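## Task

Get the black and the yellow supplement bottles upright on top of the two-door cabinet beside arm1, each with its entire base resting on that top. The tray must finish empty in the arm3/arm4 room, away from the wall opening. The drink can must finish upright on top of the same furniture it stands on now. A tray carrying a load rolls by itself down one lane, and an empty one rolls back down the other lane. If the black bottle, the yellow bottle or the drink can touches a roller lane while no gripper holds it, the task fails. Nothing counts as done if only a robot is holding it there at the end. Finish by opening the grippers and moving the arms away.

## Robot and tools

Robots: four identical i2rt Big YAM arms named arm1, arm2, arm3 and arm4. Each has six revolute joints, a two-finger parallel gripper and a camera on the wrist. arm1 and arm2 share one room, arm3 and arm4 the other; a wall with an opening separates them, and a tray travels between rooms on two roller lanes (a loaded tray rolls one way on its own, an empty tray returns on the other lane). Two fixed room cameras exist: cam_arm1_arm2 and cam_arm3_arm4 (896x504, pinhole with radial distortion). Wrist cameras are arm1_cam_wrist to arm4_cam_wrist (504x504 fisheye); with joints 1 and 6 at zero and the hand level pointing forward, the wrist camera rides above the hand looking toward the fingertips. Reach is roughly 1.0 m from the joint1 axis.

Frames: everything is expressed in one shared scene frame with its origin on the floor and +z upward. The point called hand lies halfway between the fingertips; its z axis runs along the fingers and its y axis is the direction the fingers open and close. Foot poses are not printed. Camera calibrations (intrinsics K, distortion D, and T_world_to_cam mapping scene coordinates into the camera frame, in metres) are supplied for scene 1 and may be slightly wrong; wrist camera poses are derived from reported joint angles, so they inherit joint errors.

execute_actions(actions, cameras): actions is a list containing either one action or nothing. An action is an object keyed by arm name; each arm entry holds "joints", a map from joint name to an absolute target (not an offset). Arm joints are in radians: joint1_rad -2.879 to 2.879 (base yaw, positive counter-clockwise seen from above, 0 points where the foot faces); joint2_rad 0 to 3.141 (shoulder, 0 has the upper arm pointing backward about level, increasing lifts it up and forward); joint3_rad 0 to 3.019 (elbow, 0 fully folded, increasing opens it); joint4_rad -1.692 to 1.57 (hand pitch, positive tilts fingers up); joint5_rad -1.57 to 1.57 (hand sideways swing, positive toward the arm's right); joint6_rad -2.094 to 2.094 (hand roll, positive clockwise viewed from behind the hand). gripper_m is the fingertip gap in metres, 0 to 0.093. Completion tolerances are about ±0.045, ±0.14, ±0.09, ±0.055, ±0.03, ±0.035 rad and ±0.003 m respectively. All named motions begin together but may finish at different moments; joints move at different speeds, so the hand may sweep a wide arc between postures. Joints or arms you omit keep their previous targets and may still be pushing. Any unknown key or out-of-range number rejects the whole call with no motion. cameras is a list of camera names, ["all"], null (all), or [] for no images; the pictures line gives image order. An empty actions list just reports state and images.

wait(seconds): 0 to 10; commands nothing new and returns state and images. zoom_image(camera, region): region is [x0, y0, x1, y1] in pixels of that camera's latest full image, origin top-left, at most 504 by 504. read_manual(section): only "licences"; moves nothing. finished_scene(scene): ends the given scene (1 or 2) once the last command has been held, reports success and supplies the next task; irreversible. A reply without any tool call ends everything.

Reading results: joint_positions gives current angles and gripper_m. Joint torques list the six arm drives' outputs; they carry offsets, noise and friction, and are nonzero even unloaded. joint_status per joint: off_target (stopped short, may still push), contact_stop or time_out (target dropped, holds where it stopped; a timed-out joint may keep a nearby target and keep pushing, shown in on_its_own), not_followed (a built-in self/inter-arm collision check withheld the targets, with a "joint command not followed" line and usually a cause; the gripper part still runs, and the withheld targets may be retried later). on_its_own lists what the call did not command; its "held at" value is a target, not a position. To relieve a pushing joint, command its reported position. A very small change from the current position may produce no movement. MOTOR HOT appears from 85 °C; at 100 °C an OVER-TEMPERATURE FAULT drops the whole arm, and joints then read limit_stop_at_motor_heat (resend the target afterward). Motor heat grows while holding loads, including while you compose a reply, and partly carries between scenes. If a call reports a stop, later motion, wait and finish calls in that same reply are skipped. The simulation keeps running while you think, with robots holding the last command.

Cautions: arms do not stop on contact and can push hard, so avoid pressing into furniture or objects. Robots pressing hard on each other fail the run; the collision check ignores fingers, gripper housings and wrist cameras and may act late. Never let the named bottles or the drink can touch a roller lane unheld, never knock anything to the floor or out of the work area, and avoid drops, slips and slams. Loose objects may occasionally be nudged by outside disturbances. Place bottles upright with full bases on the cabinet top, leave the tray empty on the arm3/arm4 side clear of the opening, then open grippers and withdraw all arms before ending a scene.

Each tool is called by a JSON object that holds its "method" and its "body", one argument or row to a line.

## Session

I'll start by looking at the scene.

{"method": "execute_actions", "body": {
  "actions": []
}}

Scene clock: 0.00 s.
Joint torques (N m, as the arm reports them, + toward a larger angle): no reading
Motor temperatures (°C, as the motors report them): arm1=[21 21 20 20 22 22] | arm2=[21 21 22 22 20 21] | arm3=[20 19 20 21 21 21] | arm4=[22 21 23 21 22 22]
arm1.joint_positions: joint1_rad=+0.246 joint2_rad=+0.522 joint3_rad=+1.535 joint4_rad=-1.329 joint5_rad=-0.072 joint6_rad=+0.143 gripper_m=+0.094
arm1.joint_status: not commanded
arm1.hand: x=-1.1957 y=-0.4389 z=+1.5749 quat_wxyz=(-0.297, +0.617, -0.527, -0.503) (m; scene frame)
arm2.joint_positions: joint1_rad=-0.281 joint2_rad=+0.600 joint3_rad=+1.633 joint4_rad=-1.469 joint5_rad=-0.139 joint6_rad=+0.778 gripper_m=+0.094
arm2.joint_status: not commanded
arm2.hand: x=-1.6335 y=+0.1055 z=+1.5557 quat_wxyz=(-0.514, -0.407, -0.735, -0.174) (m; scene frame)
arm3.joint_positions: joint1_rad=-0.859 joint2_rad=+0.587 joint3_rad=+1.585 joint4_rad=-1.308 joint5_rad=-0.196 joint6_rad=+0.453 gripper_m=+0.094
arm3.joint_status: not commanded
arm3.hand: x=+1.2845 y=-0.4662 z=+1.5044 quat_wxyz=(-0.448, +0.159, -0.786, -0.396) (m; scene frame)
arm4.joint_positions: joint1_rad=-0.063 joint2_rad=+0.402 joint3_rad=+1.523 joint4_rad=-1.228 joint5_rad=-0.081 joint6_rad=+0.765 gripper_m=+0.094
arm4.joint_status: not commanded
arm4.hand: x=+1.6449 y=+0.1263 z=+1.5889 quat_wxyz=(+0.250, +0.688, -0.283, -0.620) (m; scene frame)
pictures: arm1_cam_wrist, arm2_cam_wrist, arm3_cam_wrist, arm4_cam_wrist, cam_arm1_arm2, cam_arm3_arm4
Images, in order (width x height): arm1_cam_wrist 504x504, arm2_cam_wrist 504x504, arm3_cam_wrist 504x504, arm4_cam_wrist 504x504, cam_arm1_arm2 896x504, cam_arm3_arm4 896x504.

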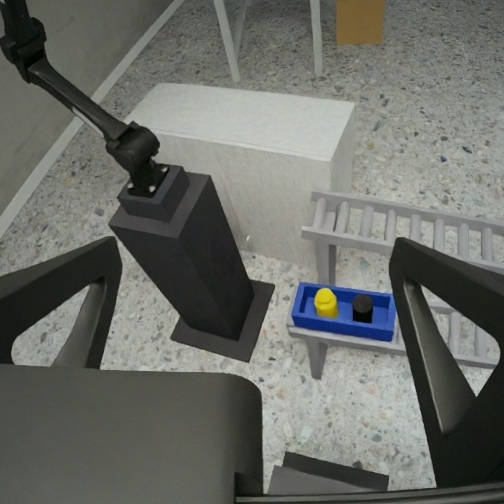

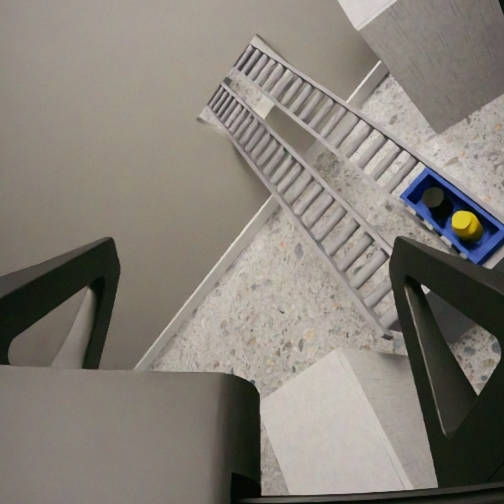

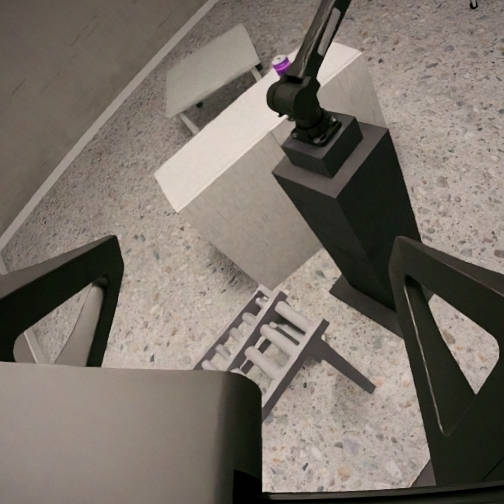

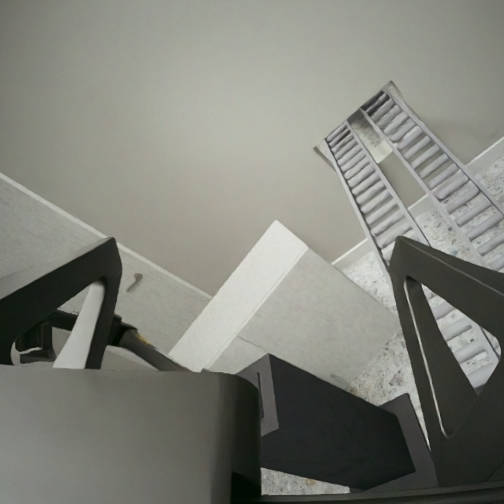

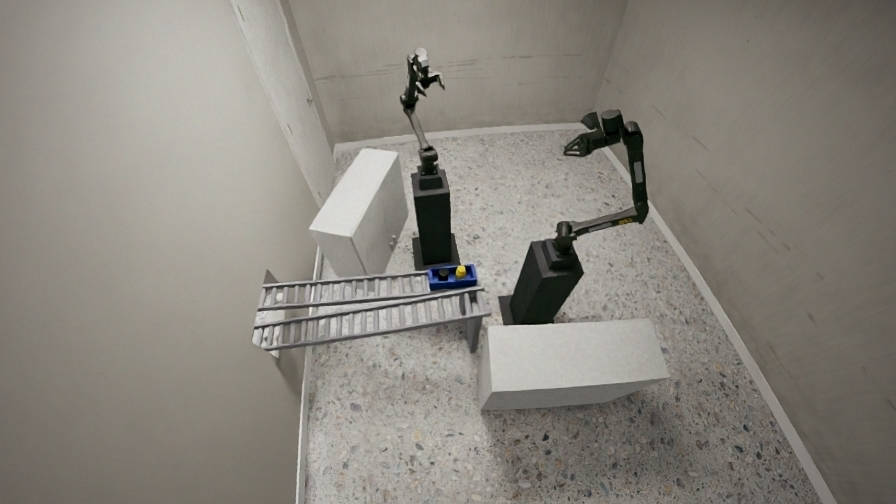

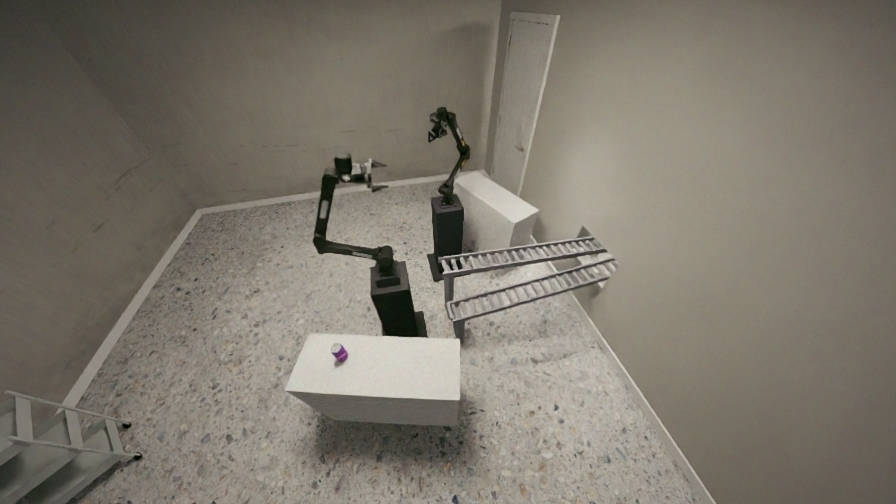

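{"method": "zoom_image", "body": {
  "camera": "cam_arm1_arm2",
  "region": [300, 140, 520, 360]
}}

{"method": "zoom_image", "body": {
  "camera": "arm1_cam_wrist",
  "region": [260, 180, 500, 400]
}}

{"method": "zoom_image", "body": {
  "camera": "arm2_cam_wrist",
  "region": [300, 100, 504, 340]
}}

Region (300, 140, 520, 360) of cam_arm1_arm2's 896x504 image, scaled by 2.291, with more detail than that image has.

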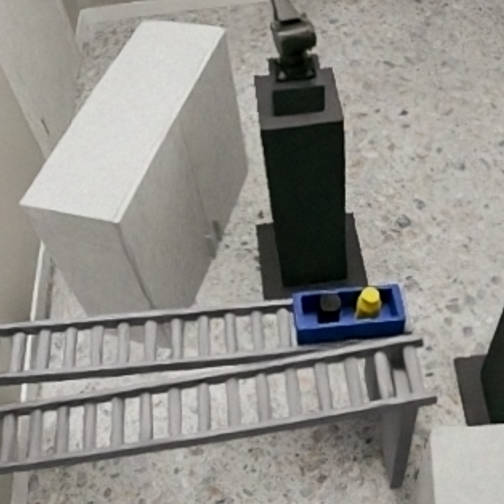

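Region (260, 180, 500, 400) of arm1_cam_wrist's 504x504 image, scaled by 2.100, with more detail than that image has; it fills the top 462 rows of this view, and the rest is white.

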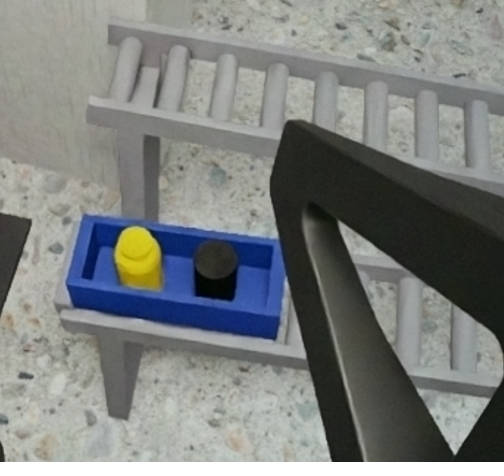

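Region (300, 100, 504, 340) of arm2_cam_wrist's 504x504 image, scaled by 2.100, with more detail than that image has; it fills the left 428 columns of this view, and the rest is white.

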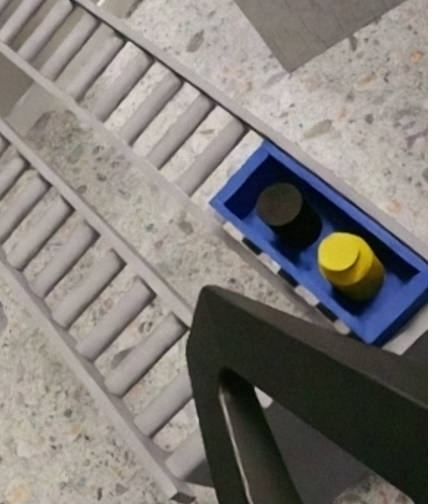

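{"method": "execute_actions", "body": {
  "actions": [
    {"arm1": {"joints": {"joint1_rad": -0.014, "joint2_rad": 2.259, "joint3_rad": 1.699, "joint4_rad": -1.011, "joint5_rad": 0.0, "joint6_rad": 0.0, "gripper_m": 0.093}}, "arm2": {"joints": {"joint1_rad": 0.08, "joint2_rad": 1.0, "joint3_rad": 0.9, "joint4_rad": -0.9, "joint5_rad": 0.0, "joint6_rad": 0.0, "gripper_m": 0.093}}}
  ],
  "cameras": ["arm1_cam_wrist", "arm2_cam_wrist", "cam_arm1_arm2"]
}}

Scene clock: 121.97 s.
Joint torques (N m, as the arm reports them, + toward a larger angle): arm1=[  0.78 -19.97   9.54   0.29   0.17  -0.36] | arm2=[-1.14 -2.99  8.37  2.34  0.06 -0.02] | arm3=[-2.47  3.57  8.    2.04 -0.12  0.08] | arm4=[-0.37  6.22  6.97  2.14  0.1   0.04]
Motor temperatures (°C, as the motors report them): arm1=[21 22 27 21 22 22] | arm2=[21 21 26 22 20 21] | arm3=[20 19 29 21 21 21] | arm4=[22 22 28 21 22 22]
arm1.joint_positions: joint1_rad=-0.005 joint2_rad=+2.262 joint3_rad=+1.681 joint4_rad=-1.007 joint5_rad=-0.002 joint6_rad=+0.015 gripper_m=+0.093
arm1.joint_status: all done
arm1.hand: x=-1.1483 y=+0.0299 z=+0.8679 quat_wxyz=(+0.012, +0.703, -0.711, +0.007) (m; scene frame)
arm2.joint_positions: joint1_rad=+0.081 joint2_rad=+1.002 joint3_rad=+0.901 joint4_rad=-0.913 joint5_rad=-0.001 joint6_rad=+0.010 gripper_m=+0.093
arm2.joint_status: all done
arm2.hand: x=-1.4098 y=+0.1452 z=+1.1703 quat_wxyz=(-0.277, +0.013, -0.961, -0.002) (m; scene frame)
arm3.joint_positions: joint1_rad=-0.859 joint2_rad=+0.587 joint3_rad=+1.585 joint4_rad=-1.308 joint5_rad=-0.196 joint6_rad=+0.453 gripper_m=+0.094
arm3.joint_status: not commanded
arm3.hand: x=+1.2845 y=-0.4662 z=+1.5044 quat_wxyz=(-0.448, +0.159, -0.786, -0.396) (m; scene frame)
arm4.joint_positions: joint1_rad=-0.063 joint2_rad=+0.402 joint3_rad=+1.523 joint4_rad=-1.228 joint5_rad=-0.081 joint6_rad=+0.766 gripper_m=+0.094
arm4.joint_status: not commanded
arm4.hand: x=+1.6449 y=+0.1263 z=+1.5889 quat_wxyz=(+0.250, +0.687, -0.283, -0.620) (m; scene frame)
pictures: arm1_cam_wrist, arm2_cam_wrist, cam_arm1_arm2
camera_calibration (this result's frames):
arm1_cam_wrist: T_world_to_cam=[[0.999958, -0.00183114, 0.00897407, 1.13909], [-0.00684406, -0.800516, 0.599273, -0.494659], [0.00608653, -0.599309, -0.800495, 0.843967], [0, 0, 0, 1]] pos_world=[-1.14756, 0.111901, 0.961805]
arm2_cam_wrist: T_world_to_cam=[[0.0259744, -0.99966, 0.0020842, 0.177162], [-0.997257, -0.0257673, 0.0693906, -1.47921], [-0.0693134, -0.00388086, -0.997587, 1.19423], [0, 0, 0, 1]] pos_world=[-1.39698, 0.143621, 1.29362]
Images, in order (width x height): arm1_cam_wrist 504x504, arm2_cam_wrist 504x504, cam_arm1_arm2 896x504.

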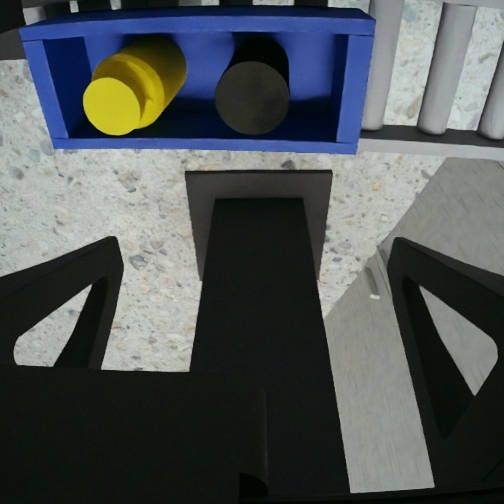

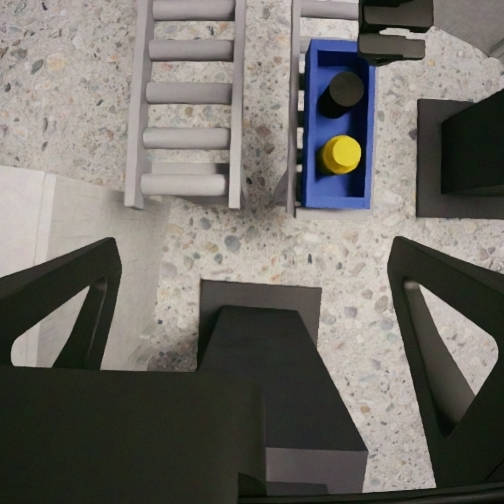

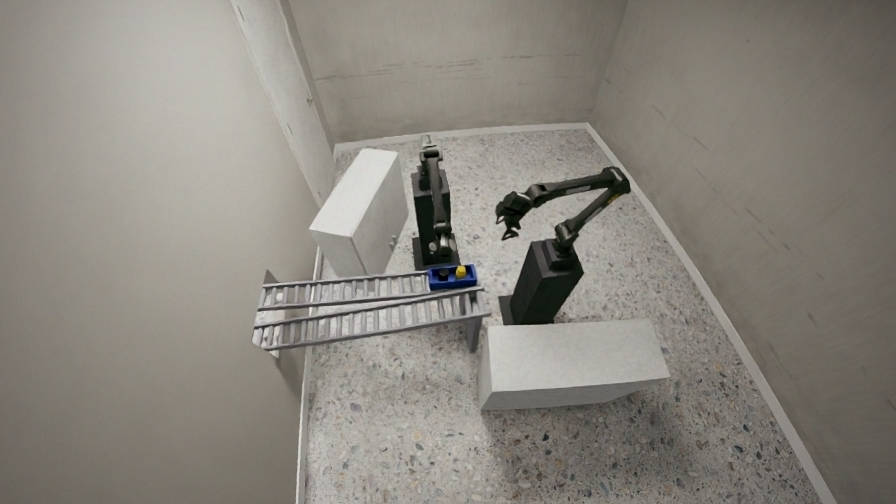

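{"method": "zoom_image", "body": {
  "camera": "arm1_cam_wrist",
  "region": [0, 0, 400, 200]
}}

{"method": "zoom_image", "body": {
  "camera": "arm2_cam_wrist",
  "region": [110, 0, 450, 230]
}}

Region (0, 0, 400, 200) of arm1_cam_wrist's 504x504 image, scaled by 1.260, with more detail than that image has.

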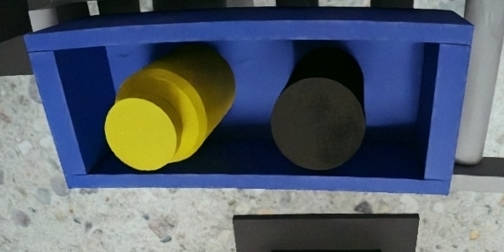

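Region (110, 0, 450, 230) of arm2_cam_wrist's 504x504 image, scaled by 1.482, with more detail than that image has; it fills the top 341 rows of this view, and the rest is white.

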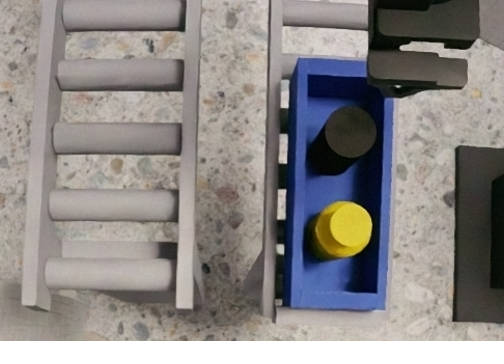

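{"method": "execute_actions", "body": {
  "actions": [
    {"arm1": {"joints": {"joint1_rad": -0.018, "joint2_rad": 2.427, "joint3_rad": 1.712, "joint4_rad": -0.828, "joint5_rad": 0.0, "joint6_rad": 0.0}}}
  ],
  "cameras": ["arm1_cam_wrist", "arm2_cam_wrist"]
}}

Scene clock: 171.40 s.
Joint torques (N m, as the arm reports them, + toward a larger angle): arm1=[  0.79 -21.3    8.85   0.72   0.16  -0.37] | arm2=[-1.16 -2.99  8.38  2.33  0.05 -0.03] | arm3=[-1.5   2.57  7.95  2.49 -0.19  0.01] | arm4=[0.06 6.53 6.9  2.19 0.08 0.06]
Motor temperatures (°C, as the motors report them): arm1=[21 31 29 20 22 22] | arm2=[21 22 29 22 20 21] | arm3=[20 19 30 21 21 21] | arm4=[22 22 29 21 22 22]
arm1.joint_positions: joint1_rad=-0.005 joint2_rad=+2.441 joint3_rad=+1.692 joint4_rad=-0.837 joint5_rad=-0.002 joint6_rad=+0.015 gripper_m=+0.093
arm1.joint_status: all done
arm1.hand: x=-1.1488 y=+0.0293 z=+0.7608 quat_wxyz=(+0.011, +0.703, -0.711, +0.007) (m; scene frame)
arm2.joint_positions: joint1_rad=+0.081 joint2_rad=+1.002 joint3_rad=+0.901 joint4_rad=-0.913 joint5_rad=-0.001 joint6_rad=+0.010 gripper_m=+0.093
arm2.joint_status: not commanded
arm2.hand: x=-1.4098 y=+0.1452 z=+1.1703 quat_wxyz=(-0.277, +0.013, -0.961, -0.002) (m; scene frame)
arm3.joint_positions: joint1_rad=-0.859 joint2_rad=+0.587 joint3_rad=+1.585 joint4_rad=-1.308 joint5_rad=-0.196 joint6_rad=+0.453 gripper_m=+0.094
arm3.joint_status: not commanded
arm3.hand: x=+1.2845 y=-0.4662 z=+1.5044 quat_wxyz=(-0.448, +0.159, -0.786, -0.396) (m; scene frame)
arm4.joint_positions: joint1_rad=-0.063 joint2_rad=+0.402 joint3_rad=+1.523 joint4_rad=-1.228 joint5_rad=-0.081 joint6_rad=+0.766 gripper_m=+0.094
arm4.joint_status: not commanded
arm4.hand: x=+1.6449 y=+0.1263 z=+1.5889 quat_wxyz=(+0.250, +0.687, -0.283, -0.620) (m; scene frame)
pictures: arm1_cam_wrist, arm2_cam_wrist
camera_calibration (this result's frames):
arm1_cam_wrist: T_world_to_cam=[[0.999958, -0.00185655, 0.00896405, 1.14052], [-0.00684681, -0.801657, 0.597745, -0.42973], [0.00607635, -0.597781, -0.801636, 0.758681], [0, 0, 0, 1]] pos_world=[-1.14802, 0.111147, 0.854831]
arm2_cam_wrist: T_world_to_cam=[[0.0259744, -0.99966, 0.0020842, 0.177162], [-0.997257, -0.0257673, 0.0693906, -1.47921], [-0.0693134, -0.00388086, -0.997587, 1.19423], [0, 0, 0, 1]] pos_world=[-1.39698, 0.143621, 1.29362]
Images, in order (width x height): arm1_cam_wrist 504x504, arm2_cam_wrist 504x504.

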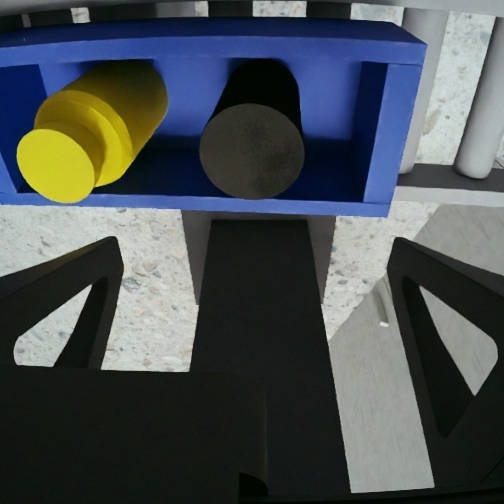

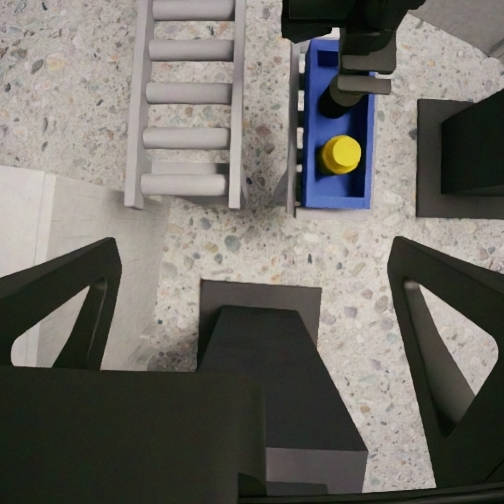

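{"method": "execute_actions", "body": {
  "actions": [
    {"arm1": {"joints": {"joint2_rad": 2.693, "joint3_rad": 1.844, "joint4_rad": -0.670}}}
  ],
  "cameras": ["arm1_cam_wrist", "arm2_cam_wrist"]
}}

Scene clock: 190.40 s.
Joint torques (N m, as the arm reports them, + toward a larger angle): arm1=[  1.16 -21.72   7.53   0.67   0.17  -0.35] | arm2=[-1.16 -2.99  8.37  2.33  0.05 -0.03] | arm3=[-1.19  3.42  8.01  2.08 -0.12  0.05] | arm4=[-0.45  6.62  6.96  2.16  0.13  0.07]
Motor temperatures (°C, as the motors report them): arm1=[21 33 28 20 22 22] | arm2=[21 22 29 22 20 21] | arm3=[20 19 31 21 21 21] | arm4=[22 22 29 21 22 22]
arm1.joint_positions: joint1_rad=-0.005 joint2_rad=+2.706 joint3_rad=+1.828 joint4_rad=-0.673 joint5_rad=-0.002 joint6_rad=+0.015 gripper_m=+0.093
arm1.joint_status: all done
arm1.hand: x=-1.1494 y=+0.0398 z=+0.6330 quat_wxyz=(-0.002, +0.703, -0.711, -0.006) (m; scene frame)
arm2.joint_positions: joint1_rad=+0.081 joint2_rad=+1.002 joint3_rad=+0.901 joint4_rad=-0.913 joint5_rad=-0.001 joint6_rad=+0.010 gripper_m=+0.093
arm2.joint_status: not commanded
arm2.hand: x=-1.4098 y=+0.1452 z=+1.1703 quat_wxyz=(-0.277, +0.013, -0.961, -0.002) (m; scene frame)
arm3.joint_positions: joint1_rad=-0.859 joint2_rad=+0.587 joint3_rad=+1.585 joint4_rad=-1.308 joint5_rad=-0.196 joint6_rad=+0.453 gripper_m=+0.094
arm3.joint_status: not commanded
arm3.hand: x=+1.2845 y=-0.4662 z=+1.5044 quat_wxyz=(-0.448, +0.159, -0.786, -0.396) (m; scene frame)
arm4.joint_positions: joint1_rad=-0.063 joint2_rad=+0.402 joint3_rad=+1.523 joint4_rad=-1.228 joint5_rad=-0.081 joint6_rad=+0.766 gripper_m=+0.094
arm4.joint_status: not commanded
arm4.hand: x=+1.6449 y=+0.1263 z=+1.5889 quat_wxyz=(+0.250, +0.687, -0.283, -0.620) (m; scene frame)
pictures: arm1_cam_wrist, arm2_cam_wrist
camera_calibration (this result's frames):
arm1_cam_wrist: T_world_to_cam=[[0.99996, -0.00194409, 0.00877291, 1.1424], [-0.00659021, -0.822357, 0.568933, -0.325642], [0.00610841, -0.568968, -0.822337, 0.674529], [0, 0, 0, 1]] pos_world=[-1.14862, 0.118212, 0.729937]
arm2_cam_wrist: T_world_to_cam=[[0.0259744, -0.99966, 0.0020842, 0.177162], [-0.997257, -0.0257673, 0.0693906, -1.47921], [-0.0693134, -0.00388086, -0.997587, 1.19423], [0, 0, 0, 1]] pos_world=[-1.39698, 0.143621, 1.29362]
Images, in order (width x height): arm1_cam_wrist 504x504, arm2_cam_wrist 504x504.

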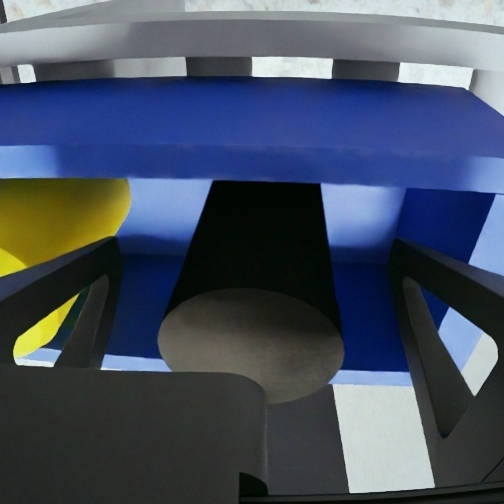

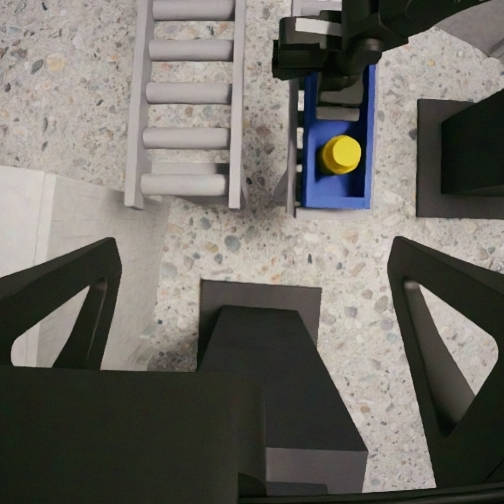

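{"method": "execute_actions", "body": {
  "actions": [
    {"arm1": {"joints": {"joint2_rad": 2.713}}}
  ],
  "cameras": []
}}

{"method": "execute_actions", "body": {
  "actions": [
    {"arm1": {"joints": {"gripper_m": 0.0}}}
  ],
  "cameras": ["arm1_cam_wrist"]
}}

Scene clock: 198.47 s.
Joint torques (N m, as the arm reports them, + toward a larger angle): arm1=[  0.13 -20.48   7.48   0.67   0.19  -0.37] | arm2=[-1.16 -3.03  8.39  2.33  0.06 -0.03] | arm3=[-1.49  3.9   8.16  2.11 -0.09  0.07] | arm4=[-0.09  6.45  7.    2.15  0.14  0.05]
Motor temperatures (°C, as the motors report them): arm1=[21 33 28 20 22 22] | arm2=[21 22 30 22 20 21] | arm3=[20 19 31 21 21 21] | arm4=[22 22 29 21 22 22]
arm1.joint_positions: joint1_rad=-0.005 joint2_rad=+2.706 joint3_rad=+1.828 joint4_rad=-0.673 joint5_rad=-0.002 joint6_rad=+0.015 gripper_m=+0.093
arm1.joint_status: all done
arm1.hand: x=-1.1494 y=+0.0398 z=+0.6330 quat_wxyz=(-0.002, +0.703, -0.711, -0.006) (m; scene frame)
arm2.joint_positions: joint1_rad=+0.081 joint2_rad=+1.002 joint3_rad=+0.901 joint4_rad=-0.913 joint5_rad=-0.001 joint6_rad=+0.010 gripper_m=+0.093
arm2.joint_status: not commanded
arm2.hand: x=-1.4098 y=+0.1452 z=+1.1703 quat_wxyz=(-0.277, +0.013, -0.961, -0.002) (m; scene frame)
arm3.joint_positions: joint1_rad=-0.859 joint2_rad=+0.587 joint3_rad=+1.585 joint4_rad=-1.308 joint5_rad=-0.196 joint6_rad=+0.453 gripper_m=+0.094
arm3.joint_status: not commanded
arm3.hand: x=+1.2845 y=-0.4662 z=+1.5044 quat_wxyz=(-0.448, +0.159, -0.786, -0.396) (m; scene frame)
arm4.joint_positions: joint1_rad=-0.063 joint2_rad=+0.402 joint3_rad=+1.523 joint4_rad=-1.228 joint5_rad=-0.081 joint6_rad=+0.766 gripper_m=+0.094
arm4.joint_status: not commanded
arm4.hand: x=+1.6449 y=+0.1263 z=+1.5889 quat_wxyz=(+0.250, +0.687, -0.283, -0.620) (m; scene frame)
pictures: none
No camera images: the call's "cameras" was empty. Leave "cameras" out to get every camera's image.

Scene clock: 199.17 s.
Joint torques (N m, as the arm reports them, + toward a larger angle): arm1=[  0.56 -20.35   7.54   0.74   0.15  -0.32] | arm2=[-1.14 -3.    8.38  2.33  0.05 -0.03] | arm3=[-1.12  2.97  7.95  2.42 -0.16  0.07] | arm4=[-0.15  6.81  6.87  2.16  0.11  0.01]
Motor temperatures (°C, as the motors report them): arm1=[21 33 28 20 22 22] | arm2=[21 22 30 22 20 21] | arm3=[20 19 31 21 21 21] | arm4=[22 22 29 21 22 22]
arm1.joint_positions: joint1_rad=-0.005 joint2_rad=+2.706 joint3_rad=+1.828 joint4_rad=-0.673 joint5_rad=-0.001 joint6_rad=+0.014 gripper_m=+0.054
arm1.joint_status: gripper_m off_target (ended at +0.054, target +0.000)
arm1.hand: x=-1.1493 y=+0.0398 z=+0.6330 quat_wxyz=(-0.002, +0.703, -0.711, -0.006) (m; scene frame)
arm2.joint_positions: joint1_rad=+0.081 joint2_rad=+1.002 joint3_rad=+0.901 joint4_rad=-0.913 joint5_rad=-0.001 joint6_rad=+0.010 gripper_m=+0.093
arm2.joint_status: not commanded
arm2.hand: x=-1.4098 y=+0.1452 z=+1.1703 quat_wxyz=(-0.277, +0.013, -0.961, -0.002) (m; scene frame)
arm3.joint_positions: joint1_rad=-0.859 joint2_rad=+0.587 joint3_rad=+1.585 joint4_rad=-1.308 joint5_rad=-0.196 joint6_rad=+0.453 gripper_m=+0.094
arm3.joint_status: not commanded
arm3.hand: x=+1.2845 y=-0.4662 z=+1.5044 quat_wxyz=(-0.448, +0.159, -0.786, -0.396) (m; scene frame)
arm4.joint_positions: joint1_rad=-0.063 joint2_rad=+0.402 joint3_rad=+1.523 joint4_rad=-1.228 joint5_rad=-0.081 joint6_rad=+0.766 gripper_m=+0.094
arm4.joint_status: not commanded
arm4.hand: x=+1.6449 y=+0.1263 z=+1.5889 quat_wxyz=(+0.250, +0.687, -0.283, -0.620) (m; scene frame)
pictures: arm1_cam_wrist
camera_calibration (this result's frames):
arm1_cam_wrist: T_world_to_cam=[[0.999954, -0.00118938, 0.00954384, 1.14174], [-0.00640811, -0.822366, 0.568923, -0.325424], [0.00717187, -0.568957, -0.822336, 0.675749], [0, 0, 0, 1]] pos_world=[-1.14862, 0.118213, 0.729937]
Images, in order (width x height): arm1_cam_wrist 504x504.

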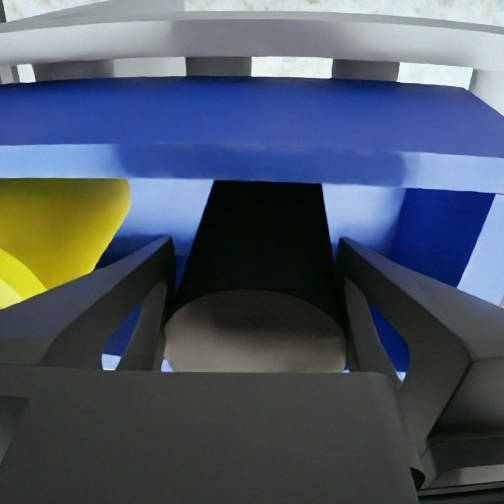

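{"method": "execute_actions", "body": {
  "actions": [
    {"arm1": {"joints": {"joint2_rad": 2.48, "joint4_rad": -0.90}}}
  ],
  "cameras": ["arm1_cam_wrist", "arm2_cam_wrist", "cam_arm1_arm2"]
}}

Scene clock: 231.93 s.
Joint torques (N m, as the arm reports them, + toward a larger angle): arm1=[  0.49 -21.93   8.81   0.31   0.17  -0.34] | arm2=[-1.16 -3.01  8.39  2.33  0.05 -0.03] | arm3=[-1.76  4.09  7.9   2.02 -0.15  0.06] | arm4=[0.22 6.38 7.08 2.12 0.13 0.08]
Motor temperatures (°C, as the motors report them): arm1=[21 35 28 20 22 22] | arm2=[21 22 30 22 20 21] | arm3=[20 19 31 21 21 21] | arm4=[22 22 30 21 22 22]
arm1.joint_positions: joint1_rad=-0.005 joint2_rad=+2.480 joint3_rad=+1.831 joint4_rad=-0.892 joint5_rad=-0.001 joint6_rad=+0.014 gripper_m=+0.054
arm1.joint_status: all done
arm1.hand: x=-1.1488 y=+0.0723 z=+0.7768 quat_wxyz=(-0.005, +0.703, -0.711, -0.009) (m; scene frame)
arm2.joint_positions: joint1_rad=+0.081 joint2_rad=+1.002 joint3_rad=+0.901 joint4_rad=-0.913 joint5_rad=-0.001 joint6_rad=+0.010 gripper_m=+0.093
arm2.joint_status: not commanded
arm2.hand: x=-1.4098 y=+0.1452 z=+1.1703 quat_wxyz=(-0.277, +0.013, -0.961, -0.002) (m; scene frame)
arm3.joint_positions: joint1_rad=-0.859 joint2_rad=+0.587 joint3_rad=+1.585 joint4_rad=-1.308 joint5_rad=-0.196 joint6_rad=+0.453 gripper_m=+0.094
arm3.joint_status: not commanded
arm3.hand: x=+1.2845 y=-0.4662 z=+1.5044 quat_wxyz=(-0.448, +0.159, -0.786, -0.396) (m; scene frame)
arm4.joint_positions: joint1_rad=-0.063 joint2_rad=+0.402 joint3_rad=+1.523 joint4_rad=-1.228 joint5_rad=-0.081 joint6_rad=+0.766 gripper_m=+0.094
arm4.joint_status: not commanded
arm4.hand: x=+1.6449 y=+0.1263 z=+1.5889 quat_wxyz=(+0.250, +0.687, -0.283, -0.620) (m; scene frame)
pictures: arm1_cam_wrist, arm2_cam_wrist, cam_arm1_arm2
camera_calibration (this result's frames):
arm1_cam_wrist: T_world_to_cam=[[0.999954, -0.00132168, 0.00949935, 1.13994], [-0.00642397, -0.827754, 0.561054, -0.373928], [0.0071216, -0.56109, -0.827724, 0.81603], [0, 0, 0, 1]] pos_world=[-1.1481, 0.149852, 0.874414]
arm2_cam_wrist: T_world_to_cam=[[0.0259744, -0.99966, 0.0020842, 0.177162], [-0.997257, -0.0257673, 0.0693906, -1.47921], [-0.0693134, -0.00388086, -0.997587, 1.19423], [0, 0, 0, 1]] pos_world=[-1.39698, 0.143621, 1.29362]
Images, in order (width x height): arm1_cam_wrist 504x504, arm2_cam_wrist 504x504, cam_arm1_arm2 896x504.

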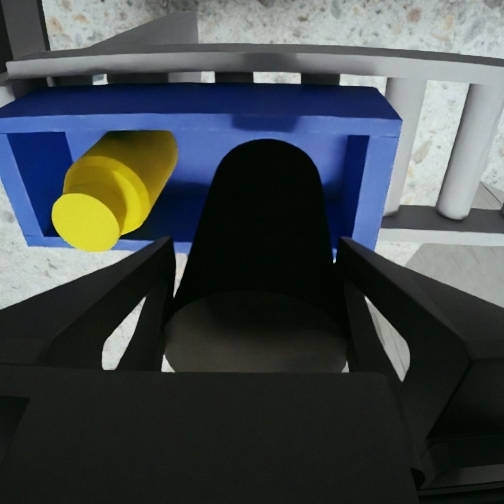

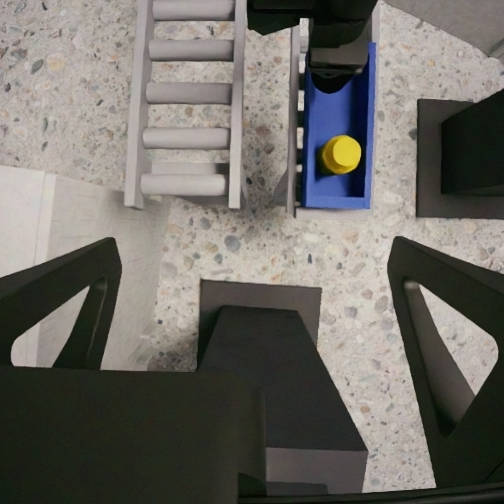

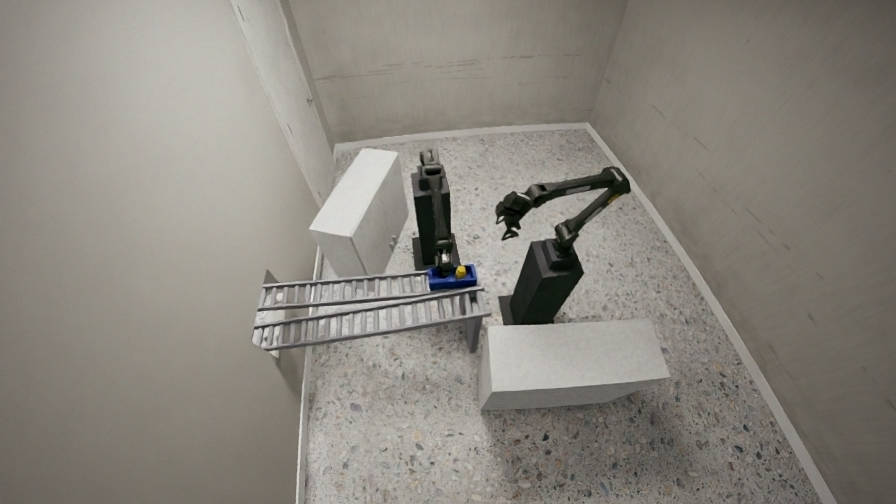

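{"method": "zoom_image", "body": {
  "camera": "arm1_cam_wrist",
  "region": [150, 120, 370, 380]
}}

Region (150, 120, 370, 380) of arm1_cam_wrist's 504x504 image, scaled by 1.938, with more detail than that image has; it fills the left 426 columns of this view, and the rest is white.

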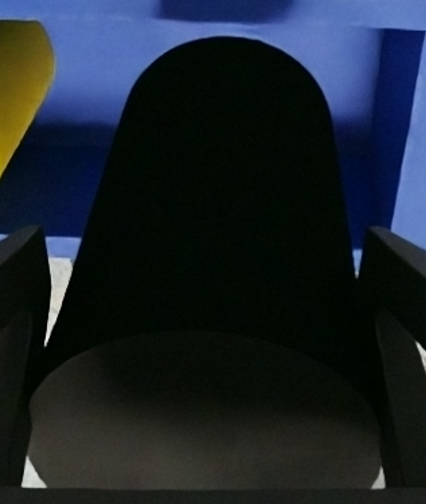

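{"method": "execute_actions", "body": {
  "actions": [
    {"arm1": {"joints": {"joint1_rad": -1.602, "joint2_rad": 1.93, "joint3_rad": 1.25, "joint4_rad": -0.877, "joint5_rad": -0.06, "joint6_rad": 0.0}}}
  ],
  "cameras": ["arm1_cam_wrist", "cam_arm1_arm2"]
}}

Scene clock: 292.00 s.
Joint torques (N m, as the arm reports them, + toward a larger angle): arm1=[  2.42 -15.25   7.86   0.2    0.02  -0.33] | arm2=[-1.14 -3.    8.38  2.33  0.05 -0.03] | arm3=[-1.42  3.2   7.99  2.35 -0.1   0.04] | arm4=[-0.17  7.07  6.87  2.2   0.12  0.03]
Motor temperatures (°C, as the motors report them): arm1=[21 38 29 20 22 22] | arm2=[21 22 31 22 20 21] | arm3=[20 20 32 21 21 21] | arm4=[22 22 30 21 22 22]
arm1.joint_positions: joint1_rad=-1.611 joint2_rad=+1.933 joint3_rad=+1.247 joint4_rad=-0.870 joint5_rad=-0.058 joint6_rad=+0.013 gripper_m=+0.054
arm1.joint_status: all done
arm1.hand: x=-0.6274 y=-0.6073 z=+0.9213 quat_wxyz=(-0.006, -0.022, -0.999, -0.024) (m; scene frame)
arm2.joint_positions: joint1_rad=+0.081 joint2_rad=+1.002 joint3_rad=+0.901 joint4_rad=-0.913 joint5_rad=-0.001 joint6_rad=+0.010 gripper_m=+0.093
arm2.joint_status: not commanded
arm2.hand: x=-1.4098 y=+0.1452 z=+1.1703 quat_wxyz=(-0.277, +0.013, -0.961, -0.002) (m; scene frame)
arm3.joint_positions: joint1_rad=-0.859 joint2_rad=+0.587 joint3_rad=+1.585 joint4_rad=-1.308 joint5_rad=-0.196 joint6_rad=+0.453 gripper_m=+0.094
arm3.joint_status: not commanded
arm3.hand: x=+1.2845 y=-0.4662 z=+1.5044 quat_wxyz=(-0.448, +0.159, -0.786, -0.396) (m; scene frame)
arm4.joint_positions: joint1_rad=-0.063 joint2_rad=+0.402 joint3_rad=+1.523 joint4_rad=-1.228 joint5_rad=-0.081 joint6_rad=+0.766 gripper_m=+0.094
arm4.joint_status: not commanded
arm4.hand: x=+1.6449 y=+0.1263 z=+1.5889 quat_wxyz=(+0.250, +0.687, -0.283, -0.620) (m; scene frame)
pictures: arm1_cam_wrist, cam_arm1_arm2
camera_calibration (this result's frames):
arm1_cam_wrist: T_world_to_cam=[[-0.0349717, -0.998859, -0.0325159, -0.600106], [-0.822525, 0.0102871, 0.568635, -1.02432], [-0.567652, 0.0466313, -0.821947, 0.553791], [0, 0, 0, 1]] pos_world=[-0.549159, -0.614708, 1.01814]
Images, in order (width x height): arm1_cam_wrist 504x504, cam_arm1_arm2 896x504.

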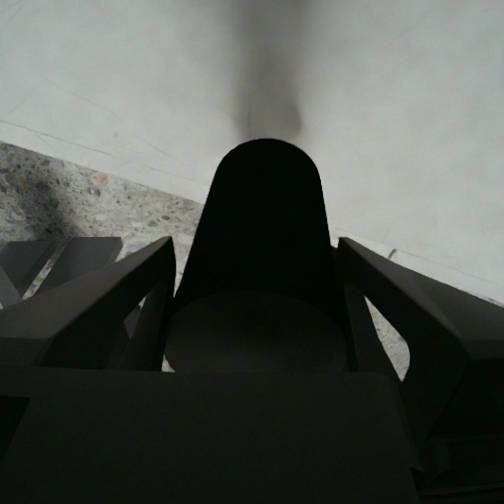

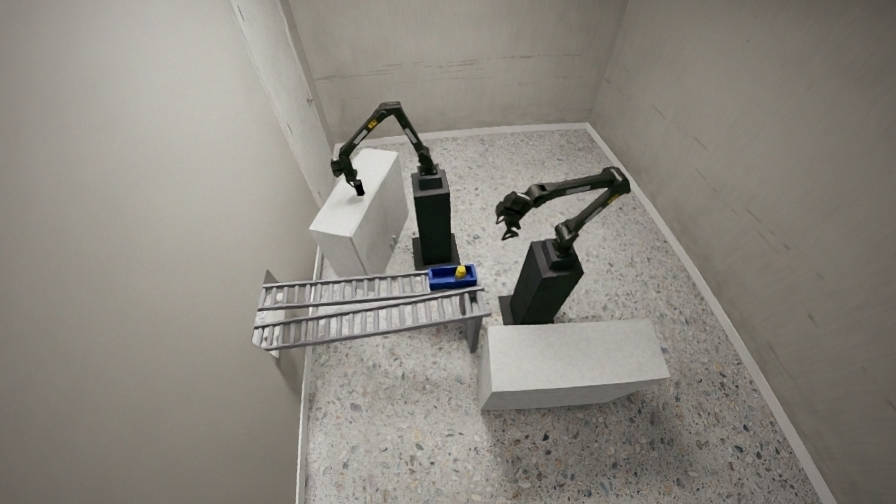

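{"method": "zoom_image", "body": {
  "camera": "cam_arm1_arm2",
  "region": [290, 90, 460, 290]
}}

Region (290, 90, 460, 290) of cam_arm1_arm2's 896x504 image, scaled by 2.520, with more detail than that image has; it fills the left 428 columns of this view, and the rest is white.

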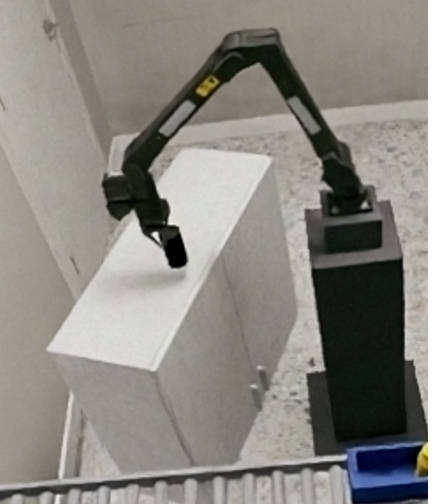

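{"method": "execute_actions", "body": {
  "actions": [
    {"arm1": {"joints": {"joint2_rad": 2.13, "joint3_rad": 1.552, "joint4_rad": -0.964}}, "arm2": {"joints": {"joint1_rad": -0.081, "joint2_rad": 2.135, "joint3_rad": 1.355, "joint4_rad": -0.76, "joint5_rad": 0.0, "joint6_rad": -0.137}}}
  ],
  "cameras": ["arm1_cam_wrist", "arm2_cam_wrist", "cam_arm1_arm2"]
}}

Scene clock: 311.60 s.
Joint torques (N m, as the arm reports them, + toward a larger angle): arm1=[  1.93 -19.3   11.04   0.2    0.    -0.32] | arm2=[ -0.64 -14.98   6.78   0.56   0.03  -0.02] | arm3=[-1.55  3.02  7.96  2.02 -0.17  0.09] | arm4=[0.2  6.12 7.   2.32 0.13 0.07]
Motor temperatures (°C, as the motors report them): arm1=[21 36 29 20 22 22] | arm2=[21 22 32 22 20 21] | arm3=[20 20 33 21 21 21] | arm4=[22 22 31 21 22 22]
arm1.joint_positions: joint1_rad=-1.611 joint2_rad=+2.150 joint3_rad=+1.515 joint4_rad=-0.956 joint5_rad=-0.058 joint6_rad=+0.013 gripper_m=+0.054
arm1.joint_status: all done
arm1.hand: x=-0.5580 y=-0.6099 z=+0.8857 quat_wxyz=(+0.012, -0.023, -0.999, -0.024) (m; scene frame)
arm2.joint_positions: joint1_rad=-0.087 joint2_rad=+2.147 joint3_rad=+1.338 joint4_rad=-0.758 joint5_rad=-0.001 joint6_rad=-0.128 gripper_m=+0.093
arm2.joint_status: all done
arm2.hand: x=-1.2478 y=+0.0548 z=+0.8219 quat_wxyz=(-0.005, -0.003, -1.000, +0.005) (m; scene frame)
arm3.joint_positions: joint1_rad=-0.859 joint2_rad=+0.587 joint3_rad=+1.585 joint4_rad=-1.308 joint5_rad=-0.196 joint6_rad=+0.453 gripper_m=+0.094
arm3.joint_status: not commanded
arm3.hand: x=+1.2845 y=-0.4662 z=+1.5044 quat_wxyz=(-0.448, +0.159, -0.786, -0.396) (m; scene frame)
arm4.joint_positions: joint1_rad=-0.063 joint2_rad=+0.402 joint3_rad=+1.523 joint4_rad=-1.228 joint5_rad=-0.081 joint6_rad=+0.766 gripper_m=+0.094
arm4.joint_status: not commanded
arm4.hand: x=+1.6449 y=+0.1263 z=+1.5889 quat_wxyz=(+0.250, +0.687, -0.283, -0.620) (m; scene frame)
pictures: arm1_cam_wrist, arm2_cam_wrist, cam_arm1_arm2
camera_calibration (this result's frames):
arm1_cam_wrist: T_world_to_cam=[[-0.0364777, -0.99881, -0.0323746, -0.602331], [-0.801846, 0.00991923, 0.597448, -0.96121], [-0.596416, 0.047753, -0.801254, 0.530338], [0, 0, 0, 1]] pos_world=[-0.476412, -0.617405, 0.979708]
arm2_cam_wrist: T_world_to_cam=[[-0.00815322, -0.999933, 0.00816977, 0.0357536], [-0.813026, 0.0113853, 0.582117, -1.48932], [-0.582171, -0.00189611, -0.813064, 0.0658675], [0, 0, 0, 1]] pos_world=[-1.17222, 0.0528325, 0.920222]
Images, in order (width x height): arm1_cam_wrist 504x504, arm2_cam_wrist 504x504, cam_arm1_arm2 896x504.

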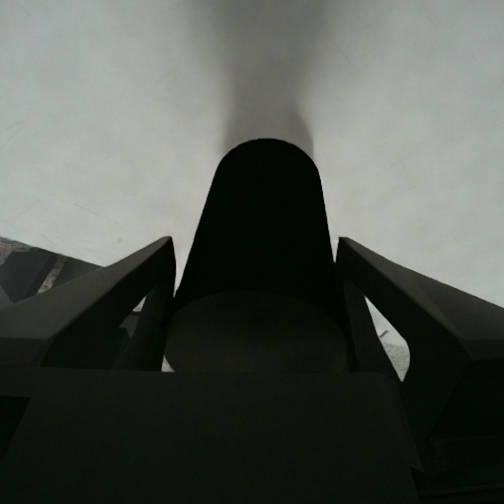

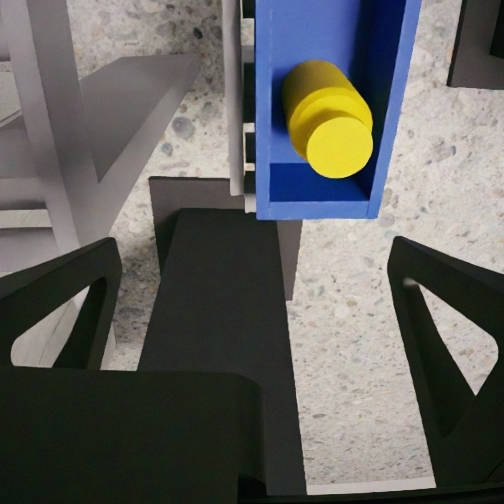

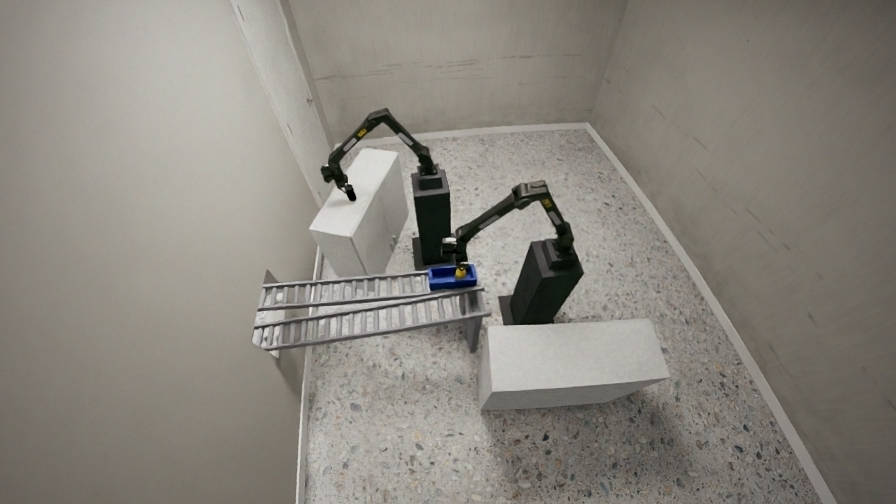

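{"method": "zoom_image", "body": {
  "camera": "arm1_cam_wrist",
  "region": [340, 270, 460, 390]
}}

{"method": "zoom_image", "body": {
  "camera": "cam_arm1_arm2",
  "region": [300, 140, 420, 250]
}}

Region (340, 270, 460, 390) of arm1_cam_wrist's 504x504 image, scaled by 4.200, with more detail than that image has.

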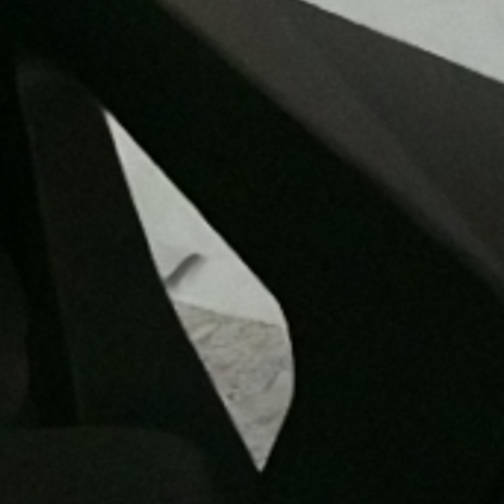

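Region (300, 140, 420, 250) of cam_arm1_arm2's 896x504 image, scaled by 4.200, with more detail than that image has; it fills the top 462 rows of this view, and the rest is white.

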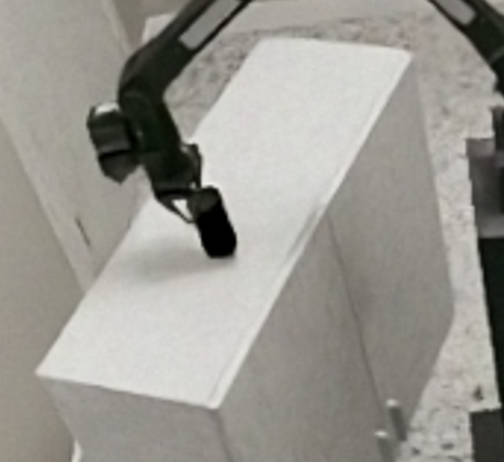

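{"method": "execute_actions", "body": {
  "actions": [
    {"arm1": {"joints": {"joint2_rad": 2.228, "joint4_rad": -0.82}}, "arm2": {"joints": {"joint1_rad": 0.30, "joint2_rad": 1.96, "joint3_rad": 1.458, "joint4_rad": -1.055, "joint5_rad": 0.0, "joint6_rad": 0.262}}}
  ],
  "cameras": ["arm1_cam_wrist", "arm2_cam_wrist", "cam_arm1_arm2"]
}}

Scene clock: 357.13 s.
Joint torques (N m, as the arm reports them, + toward a larger angle): arm1=[  1.98 -16.9    9.95   0.89   0.    -0.32] | arm2=[ -0.63 -12.31   7.5    0.37   0.1    0.2 ] | arm3=[-1.61  3.16  7.95  2.05 -0.13  0.05] | arm4=[-0.51  6.29  7.08  2.19  0.11  0.03]
Motor temperatures (°C, as the motors report them): arm1=[21 39 33 20 22 22] | arm2=[21 29 31 22 20 21] | arm3=[20 20 33 21 21 21] | arm4=[22 23 31 21 22 22]
arm1.joint_positions: joint1_rad=-1.610 joint2_rad=+2.204 joint3_rad=+1.526 joint4_rad=-0.827 joint5_rad=-0.058 joint6_rad=+0.013 gripper_m=+0.000
arm1.joint_status: all done
arm1.on_its_own: gripper_m moved -0.054 to your old target +0.000
arm1.hand: x=-0.5319 y=-0.6105 z=+0.8588 quat_wxyz=(-0.031, -0.021, -0.999, -0.024) (m; scene frame)
arm2.joint_positions: joint1_rad=+0.294 joint2_rad=+1.944 joint3_rad=+1.450 joint4_rad=-1.048 joint5_rad=-0.002 joint6_rad=+0.252 gripper_m=+0.093
arm2.joint_status: all done
arm2.hand: x=-1.2439 y=+0.2682 z=+0.9626 quat_wxyz=(-0.017, -0.003, -1.000, +0.001) (m; scene frame)
arm3.joint_positions: joint1_rad=-0.859 joint2_rad=+0.587 joint3_rad=+1.585 joint4_rad=-1.308 joint5_rad=-0.196 joint6_rad=+0.453 gripper_m=+0.094
arm3.joint_status: not commanded
arm3.hand: x=+1.2845 y=-0.4662 z=+1.5044 quat_wxyz=(-0.448, +0.159, -0.786, -0.396) (m; scene frame)
arm4.joint_positions: joint1_rad=-0.063 joint2_rad=+0.402 joint3_rad=+1.523 joint4_rad=-1.228 joint5_rad=-0.081 joint6_rad=+0.766 gripper_m=+0.094
arm4.joint_status: not commanded
arm4.hand: x=+1.6449 y=+0.1263 z=+1.5889 quat_wxyz=(+0.250, +0.687, -0.283, -0.620) (m; scene frame)
pictures: arm1_cam_wrist, arm2_cam_wrist, cam_arm1_arm2
camera_calibration (this result's frames):
arm1_cam_wrist: T_world_to_cam=[[-0.0316124, -0.998956, -0.0329858, -0.599792], [-0.850719, 0.00956813, 0.525533, -0.88863], [-0.524669, 0.044675, -0.850133, 0.602607], [0, 0, 0, 1]] pos_world=[-0.458767, -0.617584, 0.959517]
arm2_cam_wrist: T_world_to_cam=[[-0.00715455, -0.999974, -0.000556662, 0.257715], [-0.826418, 0.00559937, 0.563029, -1.56724], [-0.563012, 0.00448826, -0.826437, 0.217921], [0, 0, 0, 1]] pos_world=[-1.17066, 0.265506, 1.06264]
Images, in order (width x height): arm1_cam_wrist 504x504, arm2_cam_wrist 504x504, cam_arm1_arm2 896x504.

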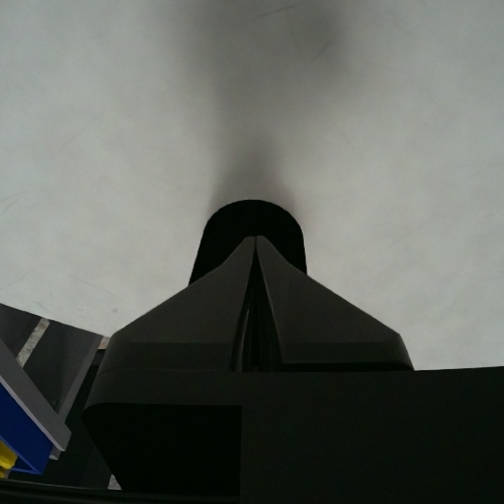

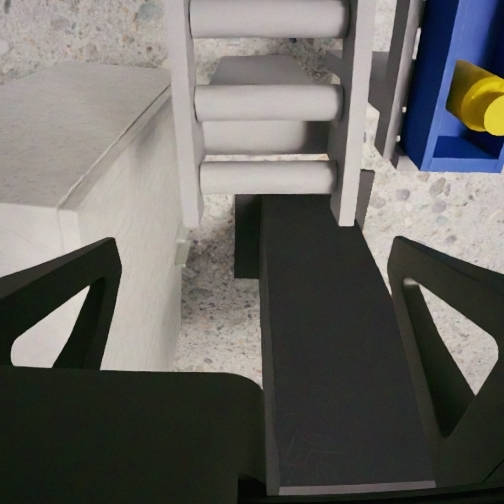

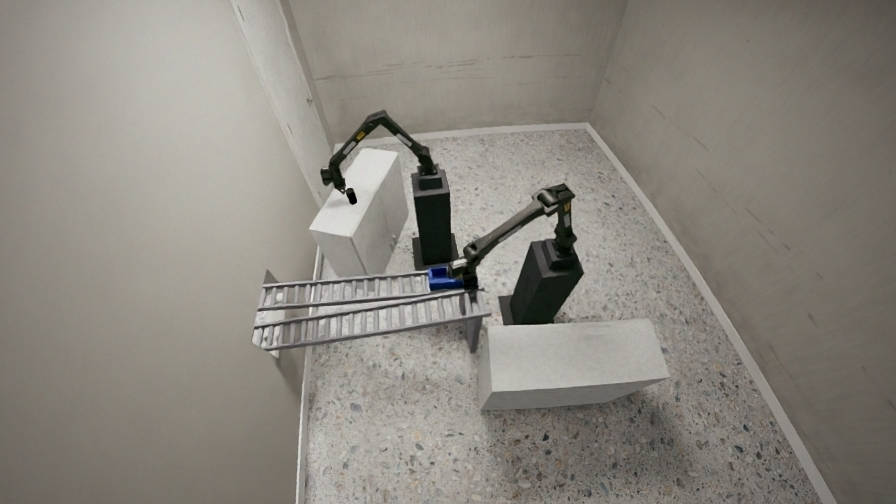

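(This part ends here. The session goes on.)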